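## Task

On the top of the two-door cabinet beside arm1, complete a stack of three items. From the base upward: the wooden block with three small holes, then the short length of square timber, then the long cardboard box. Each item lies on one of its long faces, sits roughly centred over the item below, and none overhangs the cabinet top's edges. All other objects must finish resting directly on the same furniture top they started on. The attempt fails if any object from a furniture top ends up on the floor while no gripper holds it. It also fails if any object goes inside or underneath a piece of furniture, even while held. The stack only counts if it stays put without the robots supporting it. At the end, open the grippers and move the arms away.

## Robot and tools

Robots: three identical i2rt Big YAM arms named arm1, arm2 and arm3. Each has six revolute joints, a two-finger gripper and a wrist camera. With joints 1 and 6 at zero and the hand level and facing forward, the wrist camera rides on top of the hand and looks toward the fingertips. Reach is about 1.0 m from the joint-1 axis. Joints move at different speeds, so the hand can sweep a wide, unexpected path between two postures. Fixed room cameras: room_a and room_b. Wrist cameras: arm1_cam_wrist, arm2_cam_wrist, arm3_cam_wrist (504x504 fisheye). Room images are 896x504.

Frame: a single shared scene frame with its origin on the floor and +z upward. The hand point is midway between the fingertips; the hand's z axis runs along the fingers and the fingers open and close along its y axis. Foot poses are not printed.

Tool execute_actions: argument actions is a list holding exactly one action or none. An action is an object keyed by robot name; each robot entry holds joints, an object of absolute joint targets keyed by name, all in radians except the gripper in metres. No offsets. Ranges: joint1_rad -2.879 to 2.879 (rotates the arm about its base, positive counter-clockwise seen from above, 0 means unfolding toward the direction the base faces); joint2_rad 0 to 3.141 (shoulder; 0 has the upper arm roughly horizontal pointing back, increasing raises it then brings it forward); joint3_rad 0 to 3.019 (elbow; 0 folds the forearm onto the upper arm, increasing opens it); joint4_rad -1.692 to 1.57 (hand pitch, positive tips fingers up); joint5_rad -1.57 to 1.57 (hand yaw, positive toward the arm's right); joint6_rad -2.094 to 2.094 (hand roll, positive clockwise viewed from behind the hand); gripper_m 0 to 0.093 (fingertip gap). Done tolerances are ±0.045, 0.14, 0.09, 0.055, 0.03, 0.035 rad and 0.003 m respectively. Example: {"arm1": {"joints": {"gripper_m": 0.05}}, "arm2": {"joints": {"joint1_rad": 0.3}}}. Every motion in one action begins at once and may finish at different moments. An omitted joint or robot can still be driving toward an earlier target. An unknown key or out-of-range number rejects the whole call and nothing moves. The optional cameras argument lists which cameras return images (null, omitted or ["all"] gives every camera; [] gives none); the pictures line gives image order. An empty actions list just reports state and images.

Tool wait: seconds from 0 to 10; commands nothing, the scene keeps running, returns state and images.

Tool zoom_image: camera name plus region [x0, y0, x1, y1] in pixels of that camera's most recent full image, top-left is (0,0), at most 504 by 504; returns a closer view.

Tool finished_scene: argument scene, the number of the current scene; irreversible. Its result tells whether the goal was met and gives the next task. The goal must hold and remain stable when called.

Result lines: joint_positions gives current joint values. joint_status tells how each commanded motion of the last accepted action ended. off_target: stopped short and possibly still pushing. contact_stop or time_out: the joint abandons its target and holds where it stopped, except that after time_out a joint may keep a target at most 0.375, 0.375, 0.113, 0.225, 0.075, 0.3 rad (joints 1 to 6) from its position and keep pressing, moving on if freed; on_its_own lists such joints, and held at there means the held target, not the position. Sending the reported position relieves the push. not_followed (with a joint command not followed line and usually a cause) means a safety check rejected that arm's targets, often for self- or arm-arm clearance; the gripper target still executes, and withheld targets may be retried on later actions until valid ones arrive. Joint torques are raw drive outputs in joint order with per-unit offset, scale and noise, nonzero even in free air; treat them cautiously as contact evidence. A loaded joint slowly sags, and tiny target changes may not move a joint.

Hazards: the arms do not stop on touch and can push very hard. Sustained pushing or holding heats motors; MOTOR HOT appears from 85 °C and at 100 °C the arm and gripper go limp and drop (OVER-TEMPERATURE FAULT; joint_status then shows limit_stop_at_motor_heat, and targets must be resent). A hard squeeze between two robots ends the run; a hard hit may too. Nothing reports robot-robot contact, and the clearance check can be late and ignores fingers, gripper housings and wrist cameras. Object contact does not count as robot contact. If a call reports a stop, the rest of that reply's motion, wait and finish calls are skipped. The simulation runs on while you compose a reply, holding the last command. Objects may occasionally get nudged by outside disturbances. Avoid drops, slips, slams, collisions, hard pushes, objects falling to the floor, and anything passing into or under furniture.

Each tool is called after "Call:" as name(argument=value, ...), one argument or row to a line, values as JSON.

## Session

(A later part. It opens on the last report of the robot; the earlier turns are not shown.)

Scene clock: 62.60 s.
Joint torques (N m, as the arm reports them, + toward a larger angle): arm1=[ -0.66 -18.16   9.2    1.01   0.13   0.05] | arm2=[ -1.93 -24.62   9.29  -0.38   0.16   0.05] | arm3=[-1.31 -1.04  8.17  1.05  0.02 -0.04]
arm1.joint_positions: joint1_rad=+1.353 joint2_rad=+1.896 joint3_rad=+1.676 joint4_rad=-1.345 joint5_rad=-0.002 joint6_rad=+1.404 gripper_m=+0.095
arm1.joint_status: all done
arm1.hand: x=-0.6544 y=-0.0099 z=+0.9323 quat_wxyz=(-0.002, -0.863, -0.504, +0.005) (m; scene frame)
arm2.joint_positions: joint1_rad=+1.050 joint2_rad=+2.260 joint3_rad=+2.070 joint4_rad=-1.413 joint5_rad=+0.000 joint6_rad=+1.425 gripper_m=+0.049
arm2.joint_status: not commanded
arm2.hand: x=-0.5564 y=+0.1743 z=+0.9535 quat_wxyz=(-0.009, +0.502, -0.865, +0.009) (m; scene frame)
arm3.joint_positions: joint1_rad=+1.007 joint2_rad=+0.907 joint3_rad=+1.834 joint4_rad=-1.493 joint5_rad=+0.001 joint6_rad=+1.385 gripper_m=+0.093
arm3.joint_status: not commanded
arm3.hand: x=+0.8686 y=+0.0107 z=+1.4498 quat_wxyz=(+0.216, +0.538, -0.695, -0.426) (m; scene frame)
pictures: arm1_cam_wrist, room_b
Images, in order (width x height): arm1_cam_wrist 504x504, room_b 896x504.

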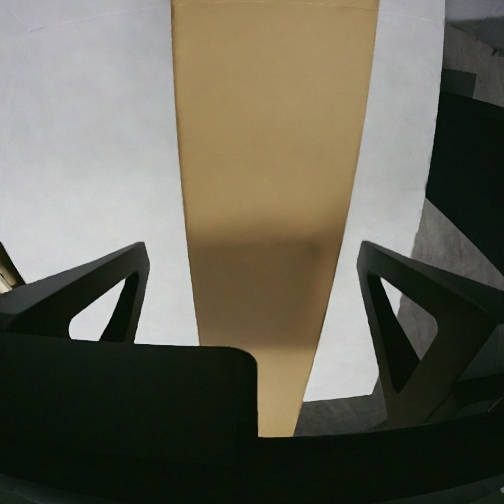

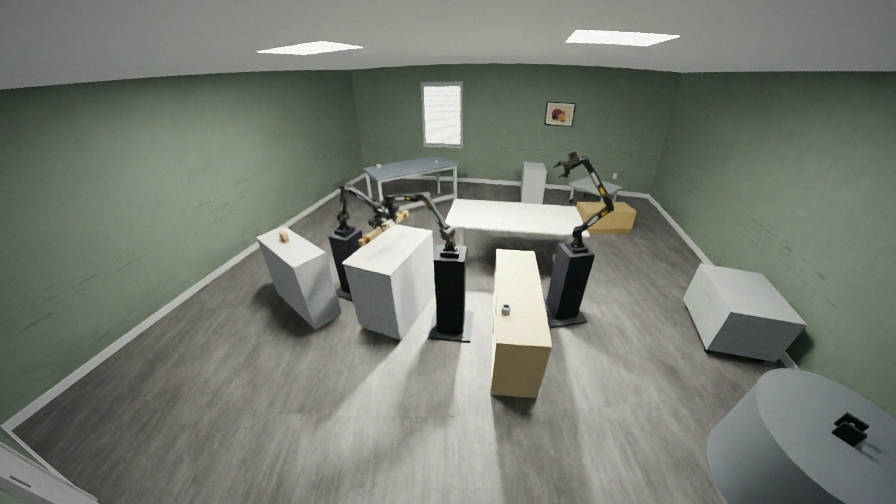

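Call:
execute_actions(
  actions=[
    {"arm1":{"joints":{"joint4_rad":-1.385,"gripper_m":0.03}}},
  ],
  cameras=["arm1_cam_wrist","arm2_cam_wrist","room_b"],
)

Scene clock: 64.43 s.
Joint torques (N m, as the arm reports them, + toward a larger angle): arm1=[ -0.74 -18.05   9.17  -0.38   0.12   0.01] | arm2=[ -1.75 -23.75   9.28  -0.32   0.17   0.  ] | arm3=[-1.25 -1.03  8.19  1.04  0.02 -0.04]
arm1.joint_positions: joint1_rad=+1.353 joint2_rad=+1.896 joint3_rad=+1.676 joint4_rad=-1.365 joint5_rad=-0.002 joint6_rad=+1.410 gripper_m=+0.050
arm1.joint_status: gripper_m off_target (ended at +0.050, target +0.030); the others done
arm1.hand: x=-0.6582 y=-0.0069 z=+0.9323 quat_wxyz=(+0.007, -0.865, -0.502, +0.008) (m; scene frame)
arm2.joint_positions: joint1_rad=+1.050 joint2_rad=+2.260 joint3_rad=+2.070 joint4_rad=-1.413 joint5_rad=+0.000 joint6_rad=+1.431 gripper_m=+0.049
arm2.joint_status: not commanded
arm2.hand: x=-0.5566 y=+0.1744 z=+0.9537 quat_wxyz=(-0.009, +0.499, -0.866, +0.008) (m; scene frame)
arm3.joint_positions: joint1_rad=+1.007 joint2_rad=+0.907 joint3_rad=+1.834 joint4_rad=-1.493 joint5_rad=+0.001 joint6_rad=+1.385 gripper_m=+0.093
arm3.joint_status: not commanded
arm3.hand: x=+0.8686 y=+0.0107 z=+1.4498 quat_wxyz=(+0.216, +0.538, -0.695, -0.426) (m; scene frame)
pictures: arm1_cam_wrist, arm2_cam_wrist, room_b
Images, in order (width x height): arm1_cam_wrist 504x504, arm2_cam_wrist 504x504, room_b 896x504.

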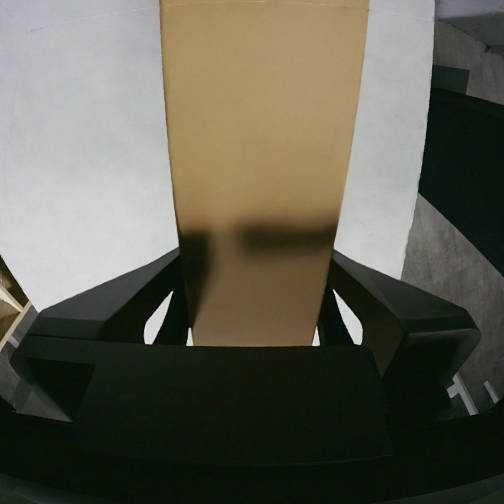

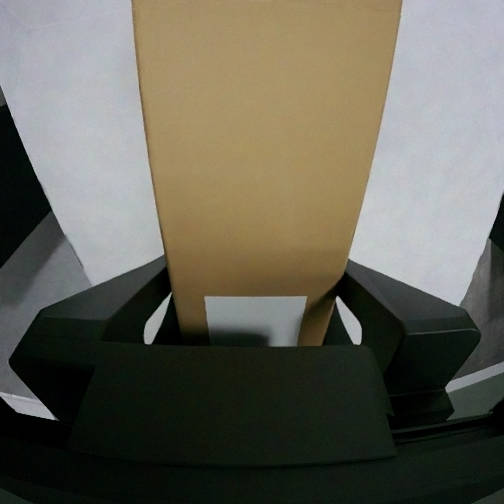

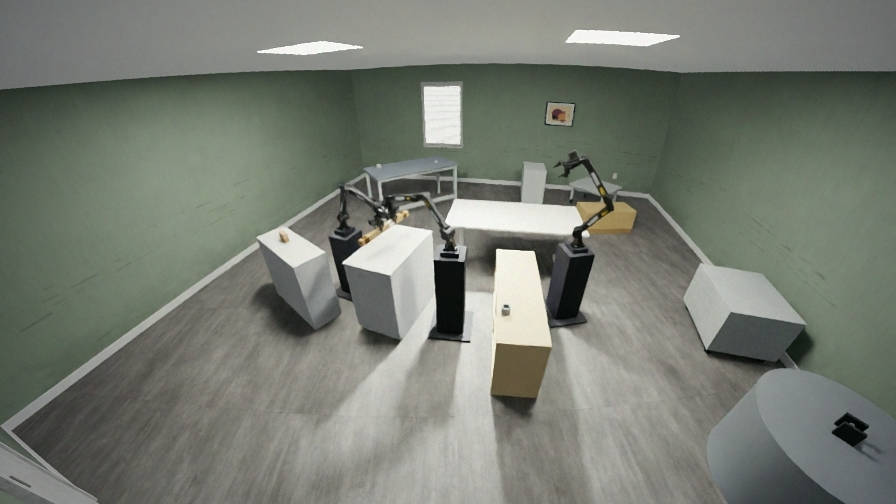

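Call:
execute_actions(
  actions=[
    {"arm2":{"joints":{"gripper_m":0.093}}},
  ],
)

Scene clock: 71.47 s.
Joint torques (N m, as the arm reports them, + toward a larger angle): arm1=[ -0.5  -17.95   9.09   0.1    0.11  -0.01] | arm2=[ -2.   -24.21   9.2   -0.3    0.16   0.  ] | arm3=[-1.3  -1.    8.17  1.03  0.02 -0.03]
arm1.joint_positions: joint1_rad=+1.353 joint2_rad=+1.896 joint3_rad=+1.676 joint4_rad=-1.377 joint5_rad=-0.002 joint6_rad=+1.411 gripper_m=+0.050
arm1.joint_status: not commanded
arm1.hand: x=-0.6606 y=-0.0050 z=+0.9324 quat_wxyz=(+0.013, -0.865, -0.501, +0.011) (m; scene frame)
arm2.joint_positions: joint1_rad=+1.050 joint2_rad=+2.260 joint3_rad=+2.070 joint4_rad=-1.413 joint5_rad=+0.000 joint6_rad=+1.431 gripper_m=+0.093
arm2.joint_status: all done
arm2.hand: x=-0.5566 y=+0.1744 z=+0.9537 quat_wxyz=(-0.009, +0.499, -0.866, +0.008) (m; scene frame)
arm3.joint_positions: joint1_rad=+1.007 joint2_rad=+0.907 joint3_rad=+1.834 joint4_rad=-1.493 joint5_rad=+0.001 joint6_rad=+1.385 gripper_m=+0.093
arm3.joint_status: not commanded
arm3.hand: x=+0.8686 y=+0.0107 z=+1.4498 quat_wxyz=(+0.216, +0.538, -0.695, -0.426) (m; scene frame)
pictures: arm1_cam_wrist, arm2_cam_wrist, arm3_cam_wrist, room_a, room_b
Images, in order (width x height): arm1_cam_wrist 504x504, arm2_cam_wrist 504x504, arm3_cam_wrist 504x504, room_a 896x504, room_b 896x504.

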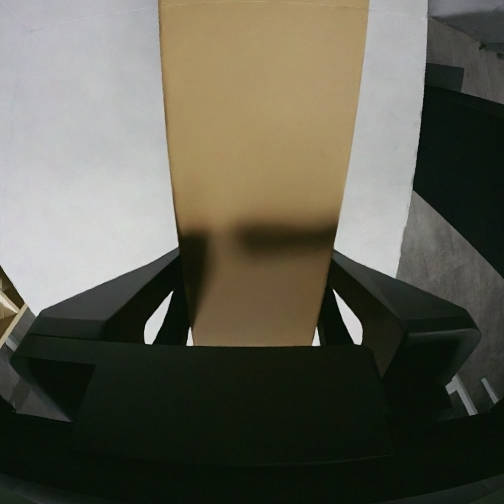

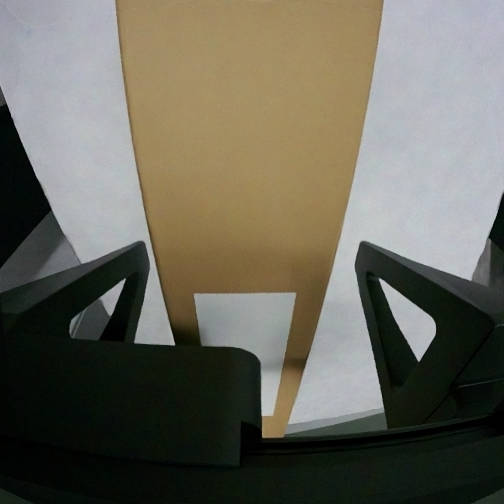

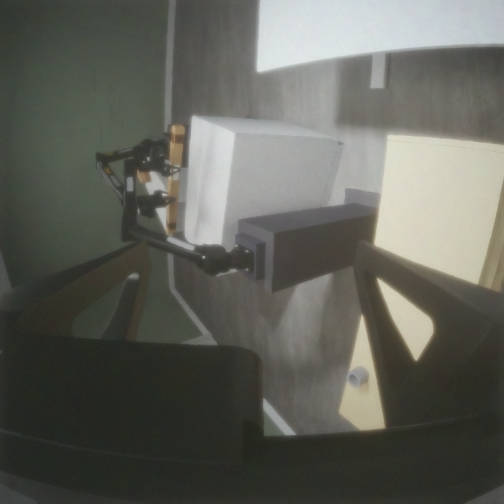

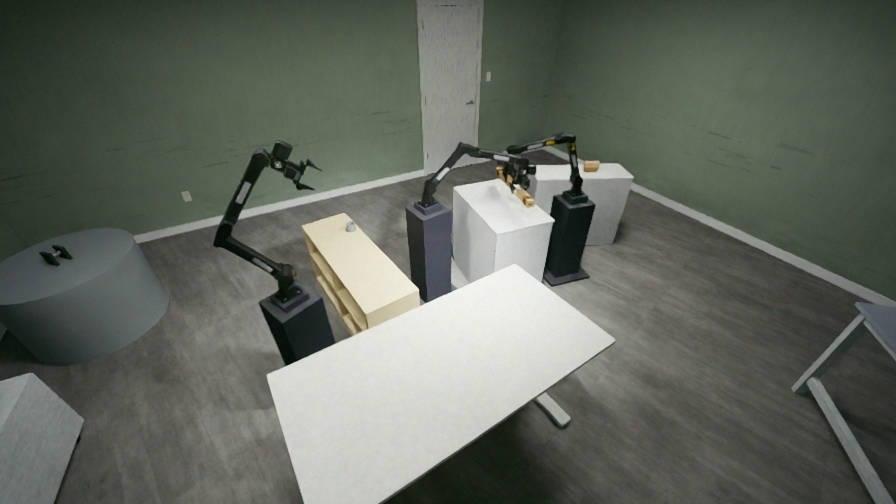

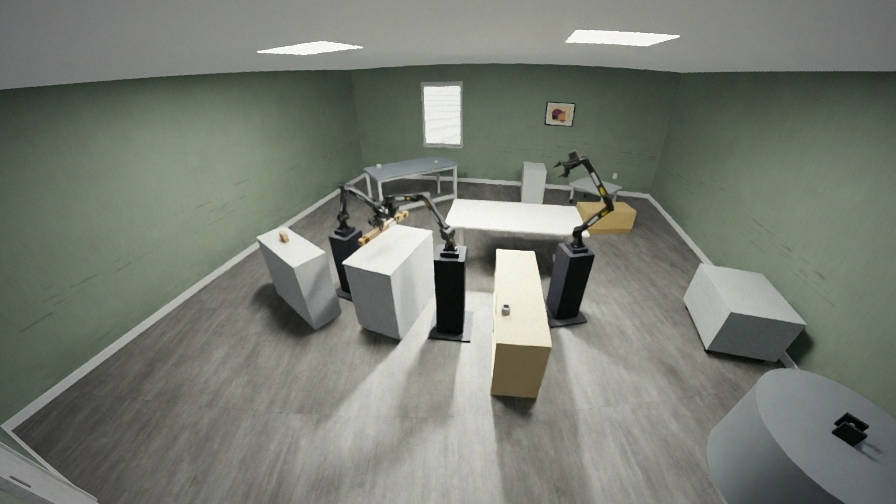

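Call:
execute_actions(
  actions=[
    {"arm2":{"joints":{"joint2_rad":1.5}}},
  ],
  cameras=["room_a","room_b"],
)

Scene clock: 73.67 s.
Joint torques (N m, as the arm reports them, + toward a larger angle): arm1=[ -0.66 -18.04   9.12   0.09   0.12  -0.01] | arm2=[ -1.6  -13.13   7.43   1.17   0.16  -0.04] | arm3=[-1.31 -1.01  8.18  1.06  0.02 -0.04]
arm1.joint_positions: joint1_rad=+1.353 joint2_rad=+1.896 joint3_rad=+1.676 joint4_rad=-1.377 joint5_rad=-0.002 joint6_rad=+1.411 gripper_m=+0.050
arm1.joint_status: not commanded
arm1.hand: x=-0.6606 y=-0.0050 z=+0.9324 quat_wxyz=(+0.013, -0.865, -0.501, +0.011) (m; scene frame)
arm2.joint_positions: joint1_rad=+1.050 joint2_rad=+1.506 joint3_rad=+2.098 joint4_rad=-1.414 joint5_rad=+0.000 joint6_rad=+1.431 gripper_m=+0.093
arm2.joint_status: all done
arm2.hand: x=-0.4514 y=+0.0855 z=+1.4362 quat_wxyz=(+0.134, +0.465, -0.804, -0.345) (m; scene frame)
arm3.joint_positions: joint1_rad=+1.007 joint2_rad=+0.907 joint3_rad=+1.834 joint4_rad=-1.493 joint5_rad=+0.001 joint6_rad=+1.385 gripper_m=+0.093
arm3.joint_status: not commanded
arm3.hand: x=+0.8686 y=+0.0107 z=+1.4498 quat_wxyz=(+0.216, +0.538, -0.695, -0.426) (m; scene frame)
pictures: room_a, room_b
Images, in order (width x height): room_a 896x504, room_b 896x504.

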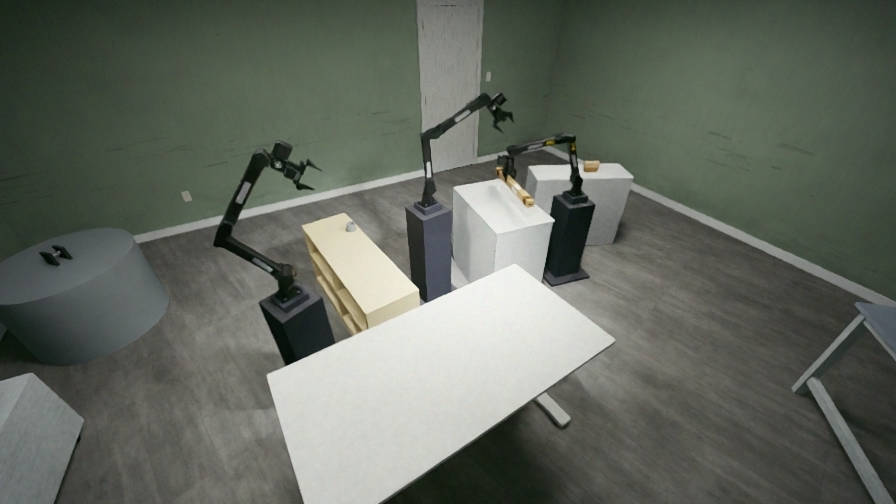

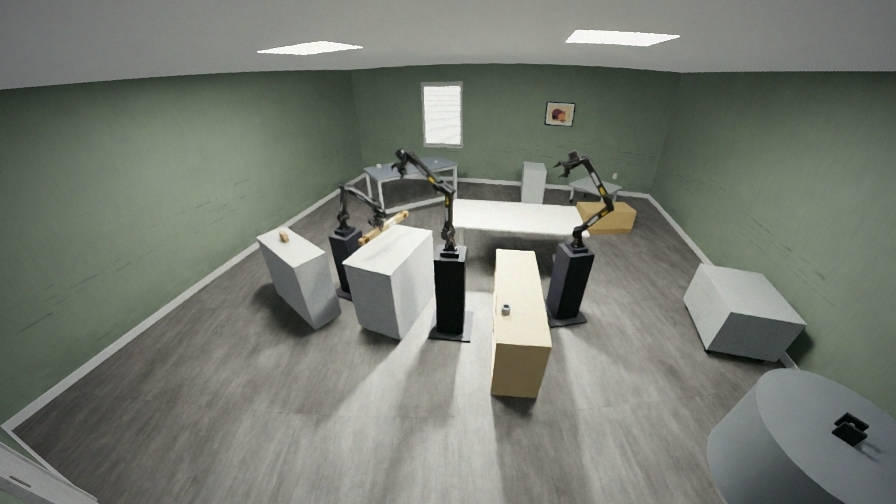

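Call:
execute_actions(
  actions=[
    {"arm1":{"joints":{"joint1_rad":-0.948,"joint3_rad":2.02,"joint4_rad":-1.67,"joint6_rad":0.916}},"arm2":{"joints":{"joint1_rad":0.4,"joint2_rad":1.0}}},
  ],
)

Scene clock: 77.57 s.
Joint torques (N m, as the arm reports them, + toward a larger angle): arm1=[  0.2  -19.76  12.64   0.16  -0.07  -0.22] | arm2=[-2.78 -1.28  4.95  1.6  -0.01 -0.08] | arm3=[-1.29 -1.08  8.17  1.05  0.02 -0.04]
arm1.joint_positions: joint1_rad=-0.954 joint2_rad=+1.912 joint3_rad=+1.981 joint4_rad=-1.661 joint5_rad=+0.001 joint6_rad=+0.932 gripper_m=+0.050
arm1.joint_status: all done
arm1.hand: x=-1.6863 y=+0.2670 z=+1.0496 quat_wxyz=(+0.001, -0.925, +0.379, -0.005) (m; scene frame)
arm2.joint_positions: joint1_rad=+0.408 joint2_rad=+1.007 joint3_rad=+2.098 joint4_rad=-1.414 joint5_rad=+0.003 joint6_rad=+1.431 gripper_m=+0.093
arm2.joint_status: all done
arm2.hand: x=-0.0928 y=+0.0199 z=+1.6369 quat_wxyz=(+0.035, +0.162, -0.791, -0.589) (m; scene frame)
arm3.joint_positions: joint1_rad=+1.007 joint2_rad=+0.907 joint3_rad=+1.834 joint4_rad=-1.493 joint5_rad=+0.001 joint6_rad=+1.385 gripper_m=+0.093
arm3.joint_status: not commanded
arm3.hand: x=+0.8686 y=+0.0107 z=+1.4498 quat_wxyz=(+0.216, +0.538, -0.695, -0.426) (m; scene frame)
pictures: arm1_cam_wrist, arm2_cam_wrist, arm3_cam_wrist, room_a, room_b
Images, in order (width x height): arm1_cam_wrist 504x504, arm2_cam_wrist 504x504, arm3_cam_wrist 504x504, room_a 896x504, room_b 896x504.

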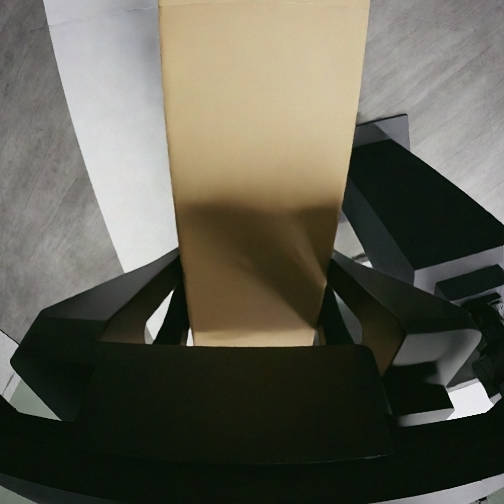

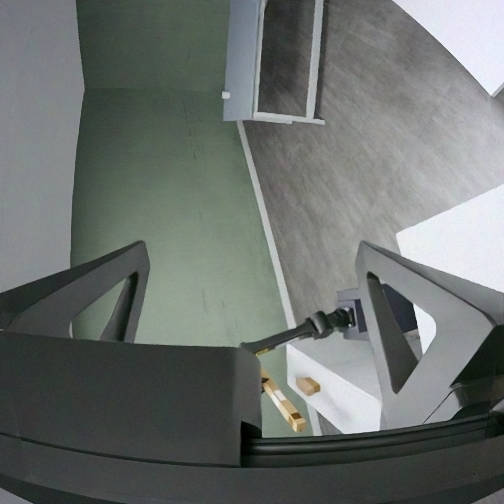

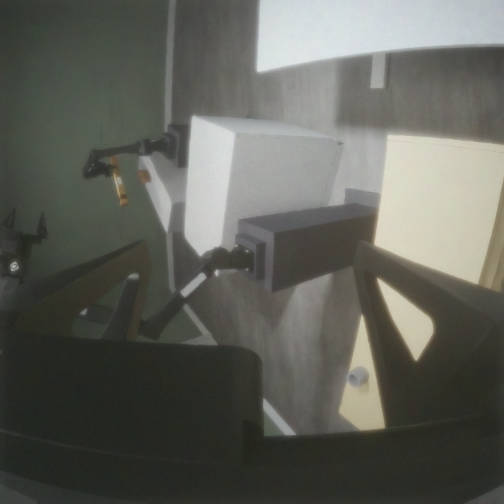

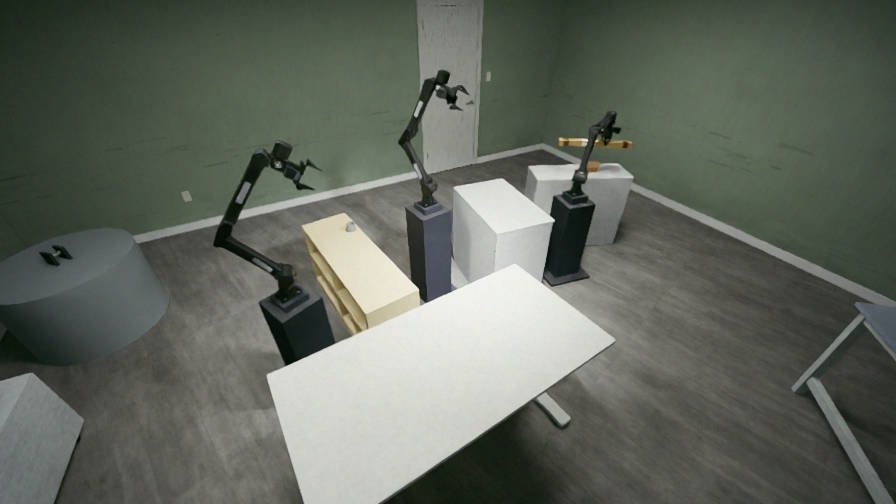

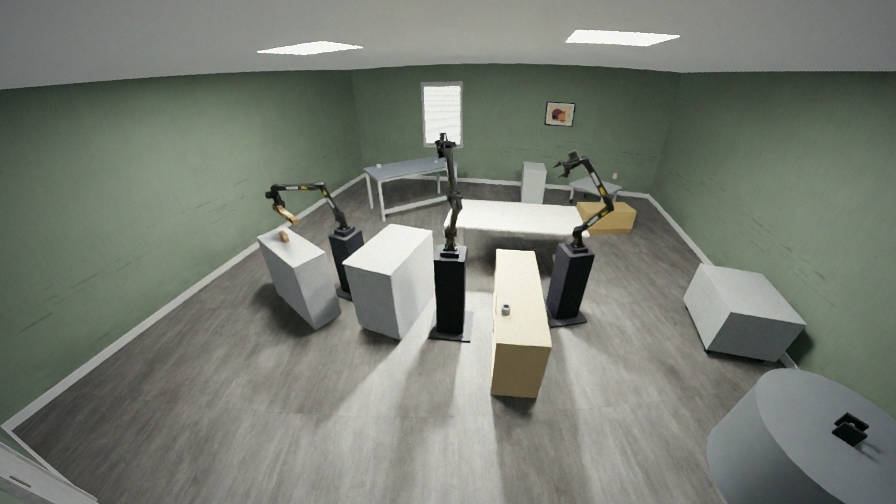

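Call:
zoom_image(
  camera="arm2_cam_wrist",
  region=[230, 320, 390, 450],
)

Call:
zoom_image(
  camera="room_a",
  region=[500, 90, 680, 250],
)

Call:
zoom_image(
  camera="room_b",
  region=[230, 160, 390, 340],
)

Region (230, 320, 390, 450) of arm2_cam_wrist's 504x504 image, scaled by 3.150, with more detail than that image has; it fills the top 410 rows of this view, and the rest is white.

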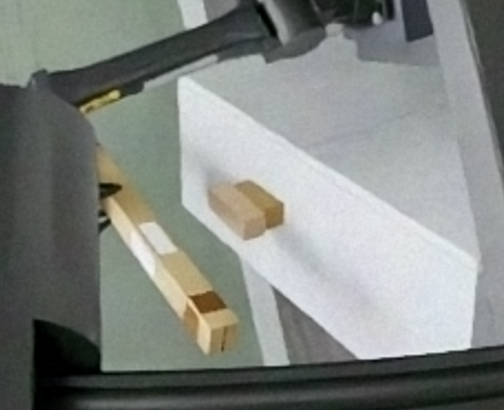

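Region (500, 90, 680, 250) of room_a's 896x504 image, scaled by 2.800, with more detail than that image has.

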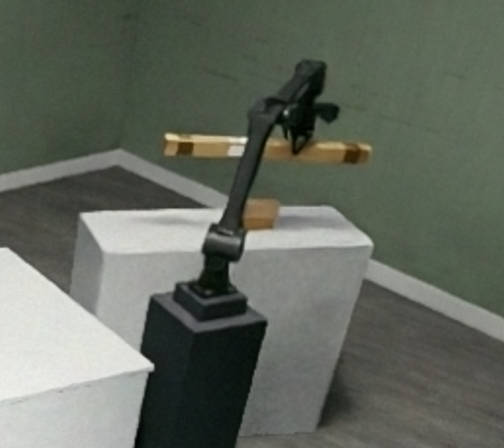

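Region (230, 160, 390, 340) of room_b's 896x504 image, scaled by 2.800, with more detail than that image has.

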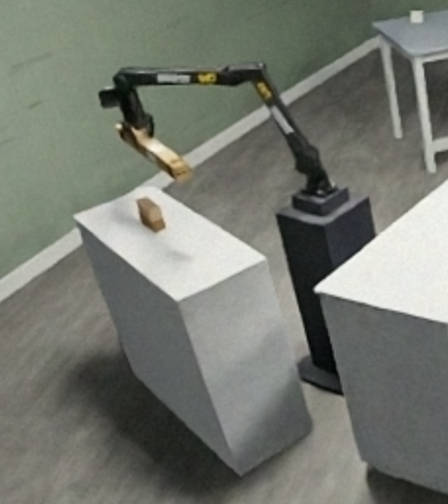

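Call:
execute_actions(
  actions=[
    {"arm1":{"joints":{"joint1_rad":-0.925,"joint2_rad":2.175,"joint3_rad":2.175,"joint4_rad":-1.54}}},
  ],
)

Scene clock: 83.67 s.
Joint torques (N m, as the arm reports them, + toward a larger angle): arm1=[ -0.26 -22.82  12.39   0.79  -0.07  -0.21] | arm2=[-2.41 -1.41  4.86  1.64 -0.01 -0.07] | arm3=[-1.28 -0.99  8.18  1.05  0.02 -0.04]
arm1.joint_positions: joint1_rad=-0.928 joint2_rad=+2.194 joint3_rad=+2.140 joint4_rad=-1.545 joint5_rad=+0.001 joint6_rad=+0.932 gripper_m=+0.050
arm1.joint_status: all done
arm1.hand: x=-1.7680 y=+0.2363 z=+0.9374 quat_wxyz=(+0.003, -0.930, +0.367, -0.007) (m; scene frame)
arm2.joint_positions: joint1_rad=+0.408 joint2_rad=+1.007 joint3_rad=+2.098 joint4_rad=-1.414 joint5_rad=+0.003 joint6_rad=+1.431 gripper_m=+0.093
arm2.joint_status: not commanded
arm2.hand: x=-0.0928 y=+0.0199 z=+1.6369 quat_wxyz=(+0.035, +0.162, -0.791, -0.589) (m; scene frame)
arm3.joint_positions: joint1_rad=+1.007 joint2_rad=+0.907 joint3_rad=+1.834 joint4_rad=-1.493 joint5_rad=+0.001 joint6_rad=+1.385 gripper_m=+0.093
arm3.joint_status: not commanded
arm3.hand: x=+0.8686 y=+0.0107 z=+1.4498 quat_wxyz=(+0.216, +0.538, -0.695, -0.426) (m; scene frame)
pictures: arm1_cam_wrist, arm2_cam_wrist, arm3_cam_wrist, room_a, room_b
Images, in order (width x height): arm1_cam_wrist 504x504, arm2_cam_wrist 504x504, arm3_cam_wrist 504x504, room_a 896x504, room_b 896x504.

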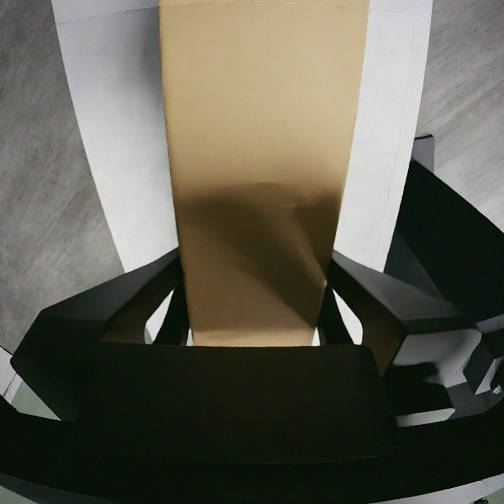

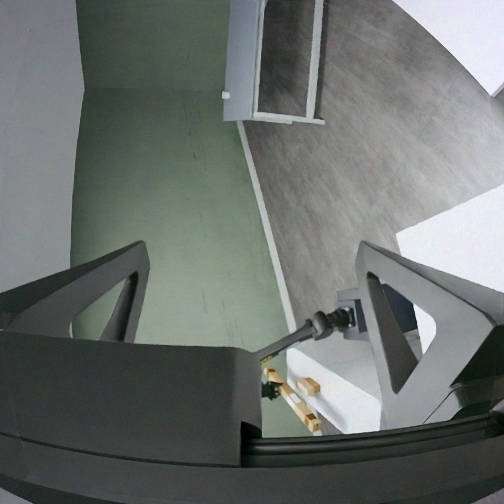

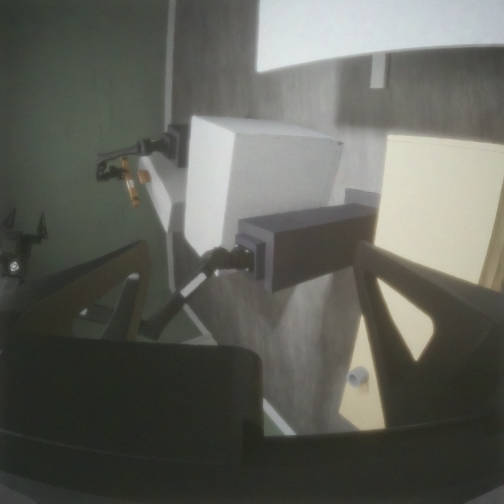

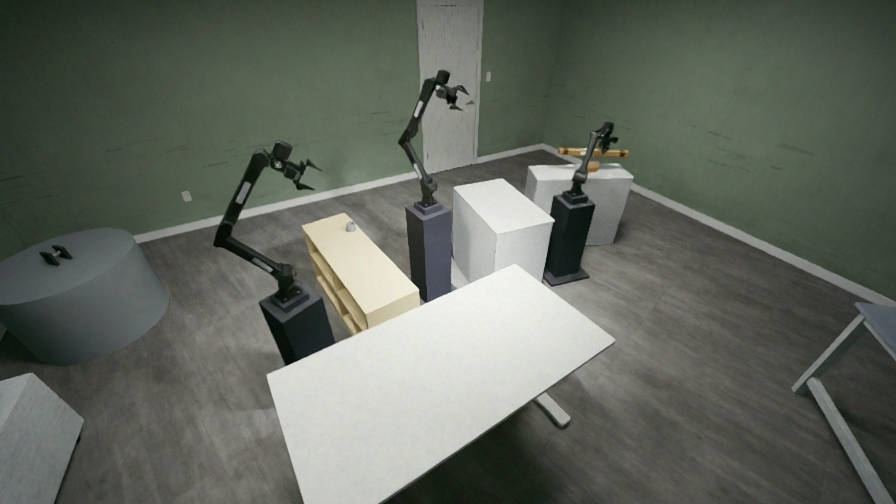

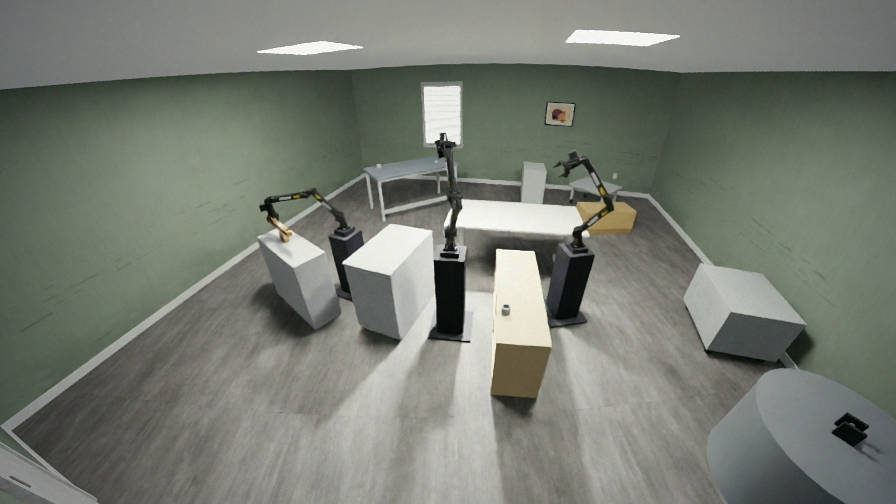

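Call:
zoom_image(
  camera="arm2_cam_wrist",
  region=[250, 340, 390, 445],
)

Call:
zoom_image(
  camera="room_a",
  region=[515, 110, 645, 210],
)

Call:
zoom_image(
  camera="room_b",
  region=[240, 175, 350, 285],
)

Region (250, 340, 390, 445) of arm2_cam_wrist's 504x504 image, scaled by 3.600, with more detail than that image has; it fills the top 378 rows of this view, and the rest is white.

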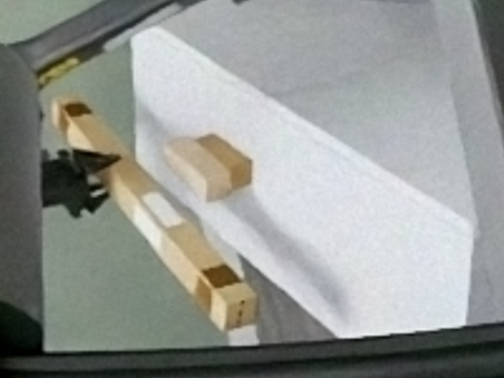

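Region (515, 110, 645, 210) of room_a's 896x504 image, scaled by 3.877, with more detail than that image has; it fills the top 388 rows of this view, and the rest is white.

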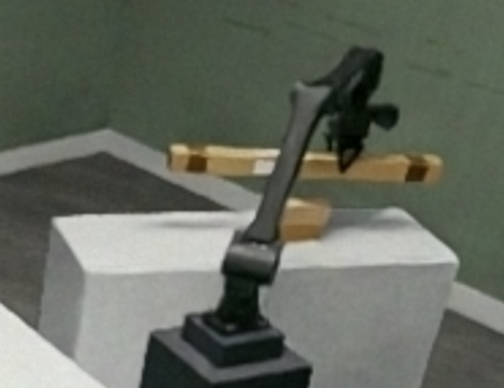

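Region (240, 175, 350, 285) of room_b's 896x504 image, scaled by 4.582, with more detail than that image has.

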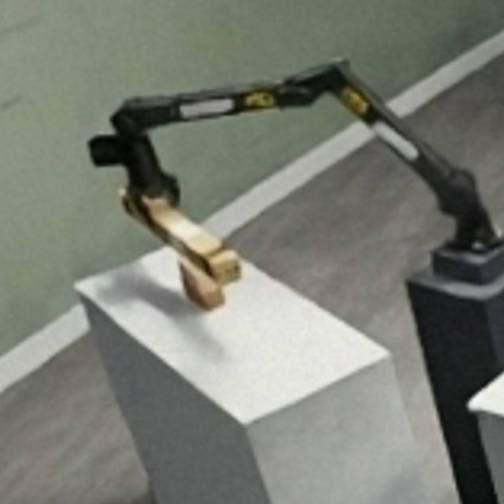

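Call:
execute_actions(
  actions=[
    {"arm1":{"joints":{"joint1_rad":-0.73,"joint6_rad":1.085}}},
  ],
  cameras=["arm1_cam_wrist","room_a","arm2_cam_wrist"],
)

Scene clock: 91.47 s.
Joint torques (N m, as the arm reports them, + toward a larger angle): arm1=[  0.43 -22.95  12.36   0.78   0.     0.07] | arm2=[-2.69 -1.21  4.91  1.62 -0.01 -0.08] | arm3=[-1.29 -1.01  8.17  1.05  0.02 -0.04]
arm1.joint_positions: joint1_rad=-0.737 joint2_rad=+2.194 joint3_rad=+2.140 joint4_rad=-1.545 joint5_rad=+0.000 joint6_rad=+1.068 gripper_m=+0.050
arm1.joint_status: all done
arm1.hand: x=-1.7331 y=+0.1123 z=+0.9378 quat_wxyz=(+0.005, -0.940, +0.341, -0.006) (m; scene frame)
arm2.joint_positions: joint1_rad=+0.408 joint2_rad=+1.007 joint3_rad=+2.098 joint4_rad=-1.414 joint5_rad=+0.003 joint6_rad=+1.431 gripper_m=+0.093
arm2.joint_status: not commanded
arm2.hand: x=-0.0928 y=+0.0199 z=+1.6369 quat_wxyz=(+0.035, +0.162, -0.791, -0.589) (m; scene frame)
arm3.joint_positions: joint1_rad=+1.007 joint2_rad=+0.907 joint3_rad=+1.834 joint4_rad=-1.493 joint5_rad=+0.001 joint6_rad=+1.385 gripper_m=+0.093
arm3.joint_status: not commanded
arm3.hand: x=+0.8686 y=+0.0107 z=+1.4498 quat_wxyz=(+0.216, +0.538, -0.695, -0.426) (m; scene frame)
pictures: arm1_cam_wrist, arm2_cam_wrist, room_a
Images, in order (width x height): arm1_cam_wrist 504x504, arm2_cam_wrist 504x504, room_a 896x504.

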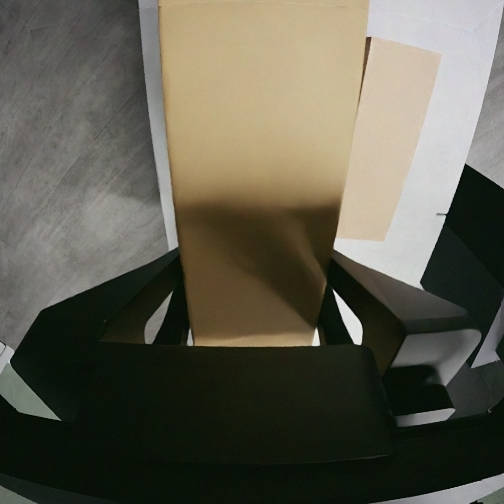

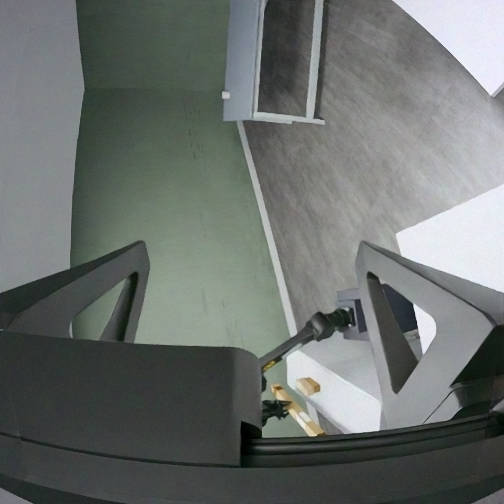

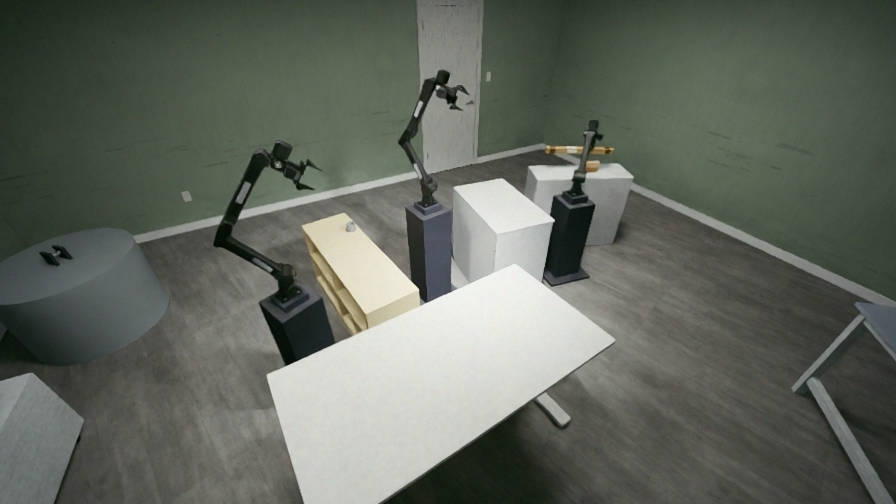

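Call:
zoom_image(
  camera="arm1_cam_wrist",
  region=[300, 0, 504, 300],
)

Call:
zoom_image(
  camera="room_a",
  region=[520, 120, 650, 210],
)

Region (300, 0, 504, 300) of arm1_cam_wrist's 504x504 image, scaled by 1.680, with more detail than that image has; it fills the left 343 columns of this view, and the rest is white.

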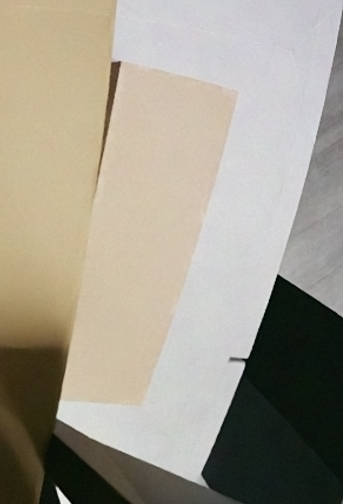

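Region (520, 120, 650, 210) of room_a's 896x504 image, scaled by 3.877, with more detail than that image has; it fills the top 349 rows of this view, and the rest is white.

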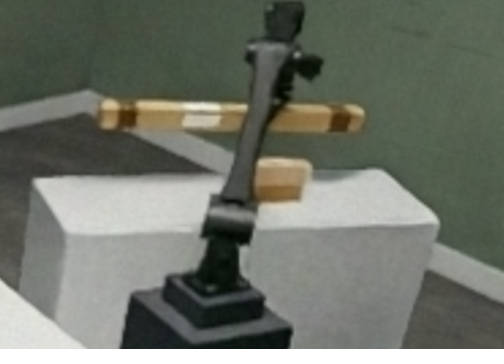

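Call:
execute_actions(
  actions=[
    {"arm1":{"joints":{"joint1_rad":-0.945,"joint2_rad":2.125,"joint3_rad":1.98,"joint4_rad":-1.41,"joint6_rad":0.87}}},
  ],
  cameras=["arm1_cam_wrist","room_a","room_b","arm2_cam_wrist"],
)

Scene clock: 97.73 s.
Joint torques (N m, as the arm reports them, + toward a larger angle): arm1=[ -0.72 -21.62   9.4    0.99  -0.12  -0.22] | arm2=[-2.54 -1.35  4.94  1.69 -0.01 -0.09] | arm3=[-1.33 -1.02  8.18  1.05  0.03 -0.04]
arm1.joint_positions: joint1_rad=-0.938 joint2_rad=+2.138 joint3_rad=+1.976 joint4_rad=-1.419 joint5_rad=+0.003 joint6_rad=+0.887 gripper_m=+0.050
arm1.joint_status: all done
arm1.hand: x=-1.7545 y=+0.2452 z=+0.9117 quat_wxyz=(-0.001, -0.937, +0.351, +0.001) (m; scene frame)
arm2.joint_positions: joint1_rad=+0.408 joint2_rad=+1.007 joint3_rad=+2.098 joint4_rad=-1.414 joint5_rad=+0.003 joint6_rad=+1.431 gripper_m=+0.093
arm2.joint_status: not commanded
arm2.hand: x=-0.0928 y=+0.0199 z=+1.6369 quat_wxyz=(+0.035, +0.162, -0.791, -0.589) (m; scene frame)
arm3.joint_positions: joint1_rad=+1.007 joint2_rad=+0.907 joint3_rad=+1.834 joint4_rad=-1.493 joint5_rad=+0.001 joint6_rad=+1.385 gripper_m=+0.093
arm3.joint_status: not commanded
arm3.hand: x=+0.8686 y=+0.0107 z=+1.4498 quat_wxyz=(+0.216, +0.538, -0.695, -0.426) (m; scene frame)
pictures: arm1_cam_wrist, arm2_cam_wrist, room_a, room_b
Images, in order (width x height): arm1_cam_wrist 504x504, arm2_cam_wrist 504x504, room_a 896x504, room_b 896x504.

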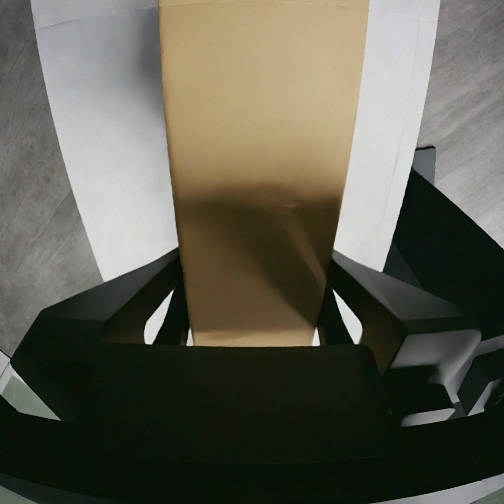

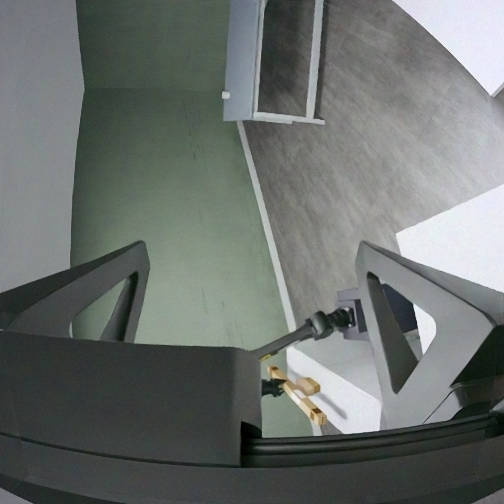

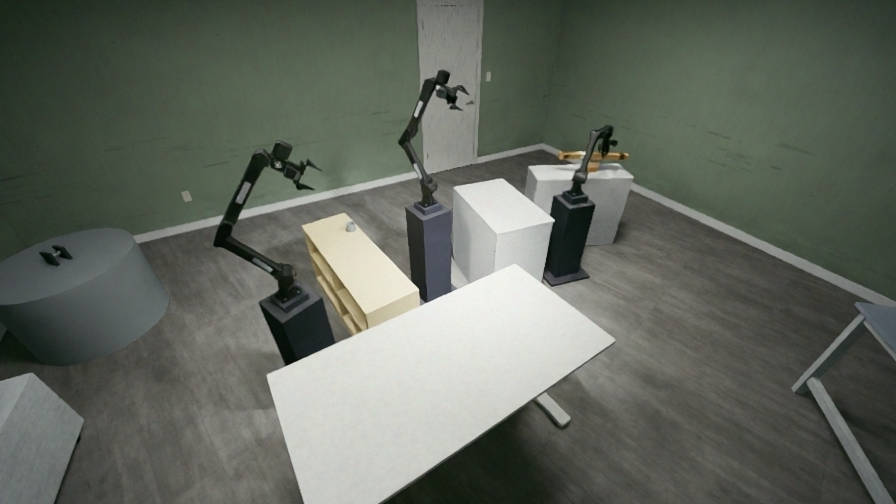

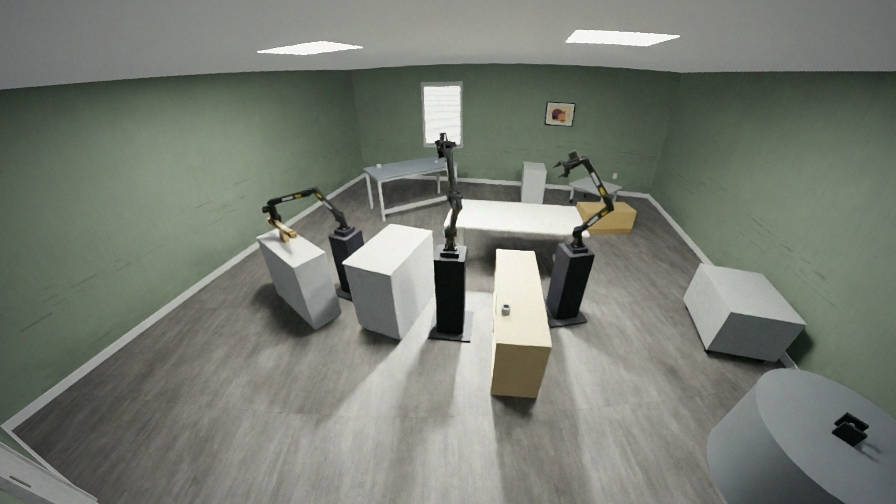

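Call:
execute_actions(
  actions=[
    {"arm1":{"joints":{"joint2_rad":2.16,"joint3_rad":1.92,"joint4_rad":-1.325}}},
  ],
  cameras=["arm1_cam_wrist","room_a","room_b","arm2_cam_wrist"],
)

Call:
zoom_image(
  camera="room_a",
  region=[520, 120, 650, 210],
)

Call:
zoom_image(
  camera="arm2_cam_wrist",
  region=[250, 340, 390, 445],
)

Scene clock: 99.10 s.
Joint torques (N m, as the arm reports them, + toward a larger angle): arm1=[ -0.95 -20.48   8.8    1.18  -0.03  -0.19] | arm2=[-2.66 -1.47  4.84  1.64  0.01 -0.07] | arm3=[-1.3  -0.98  8.16  1.06  0.02 -0.04]
arm1.joint_positions: joint1_rad=-0.938 joint2_rad=+2.158 joint3_rad=+1.923 joint4_rad=-1.337 joint5_rad=+0.001 joint6_rad=+0.884 gripper_m=+0.050
arm1.joint_status: all done
arm1.hand: x=-1.7570 y=+0.2446 z=+0.8789 quat_wxyz=(-0.004, -0.937, +0.349, +0.004) (m; scene frame)
arm2.joint_positions: joint1_rad=+0.408 joint2_rad=+1.007 joint3_rad=+2.098 joint4_rad=-1.414 joint5_rad=+0.003 joint6_rad=+1.431 gripper_m=+0.093
arm2.joint_status: not commanded
arm2.hand: x=-0.0928 y=+0.0199 z=+1.6369 quat_wxyz=(+0.035, +0.162, -0.791, -0.589) (m; scene frame)
arm3.joint_positions: joint1_rad=+1.007 joint2_rad=+0.907 joint3_rad=+1.834 joint4_rad=-1.493 joint5_rad=+0.001 joint6_rad=+1.385 gripper_m=+0.093
arm3.joint_status: not commanded
arm3.hand: x=+0.8686 y=+0.0107 z=+1.4498 quat_wxyz=(+0.216, +0.538, -0.695, -0.426) (m; scene frame)
pictures: arm1_cam_wrist, arm2_cam_wrist, room_a, room_b
Images, in order (width x height): arm1_cam_wrist 504x504, arm2_cam_wrist 504x504, room_a 896x504, room_b 896x504.

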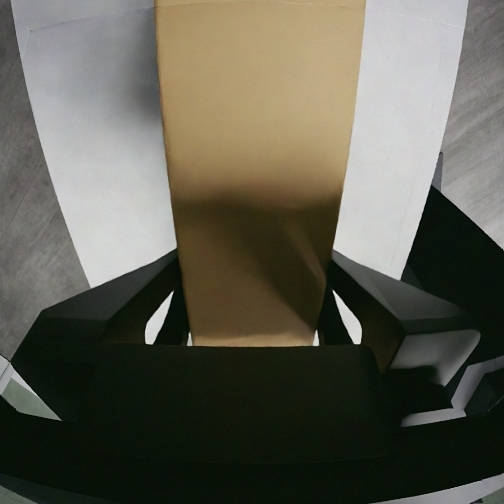

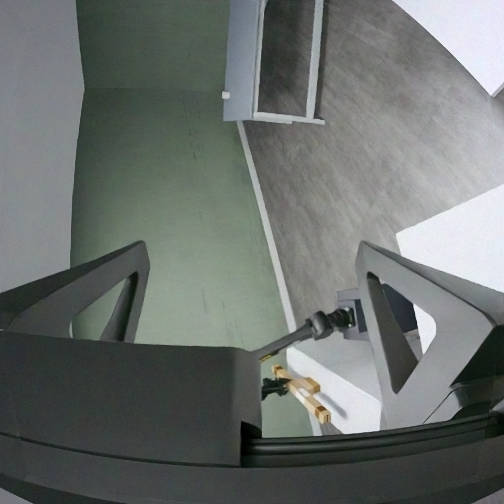

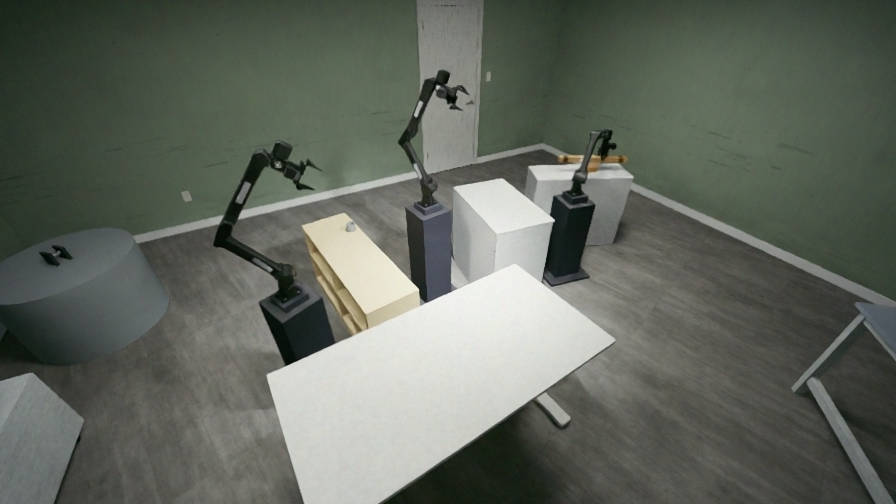

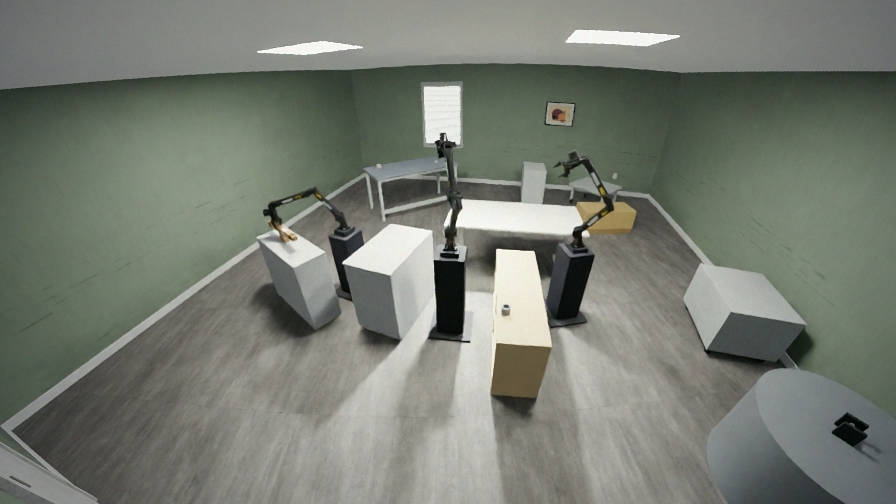

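Region (520, 120, 650, 210) of room_a's 896x504 image, scaled by 3.877, with more detail than that image has; it fills the top 349 rows of this view, and the rest is white.

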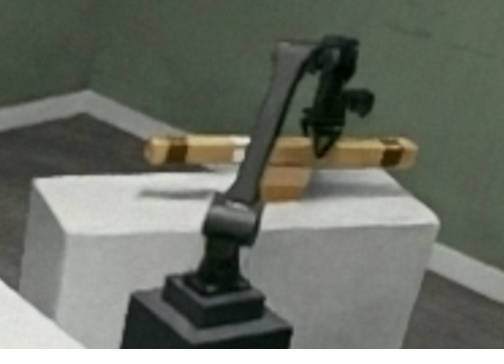

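Region (250, 340, 390, 445) of arm2_cam_wrist's 504x504 image, scaled by 3.600, with more detail than that image has; it fills the top 378 rows of this view, and the rest is white.

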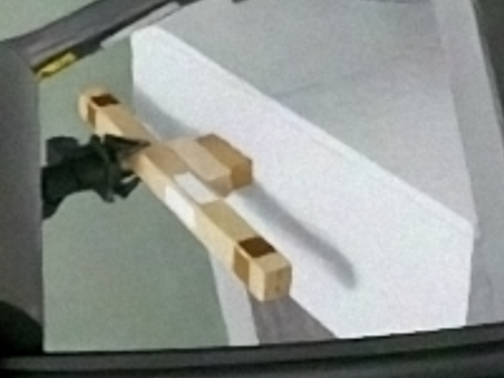

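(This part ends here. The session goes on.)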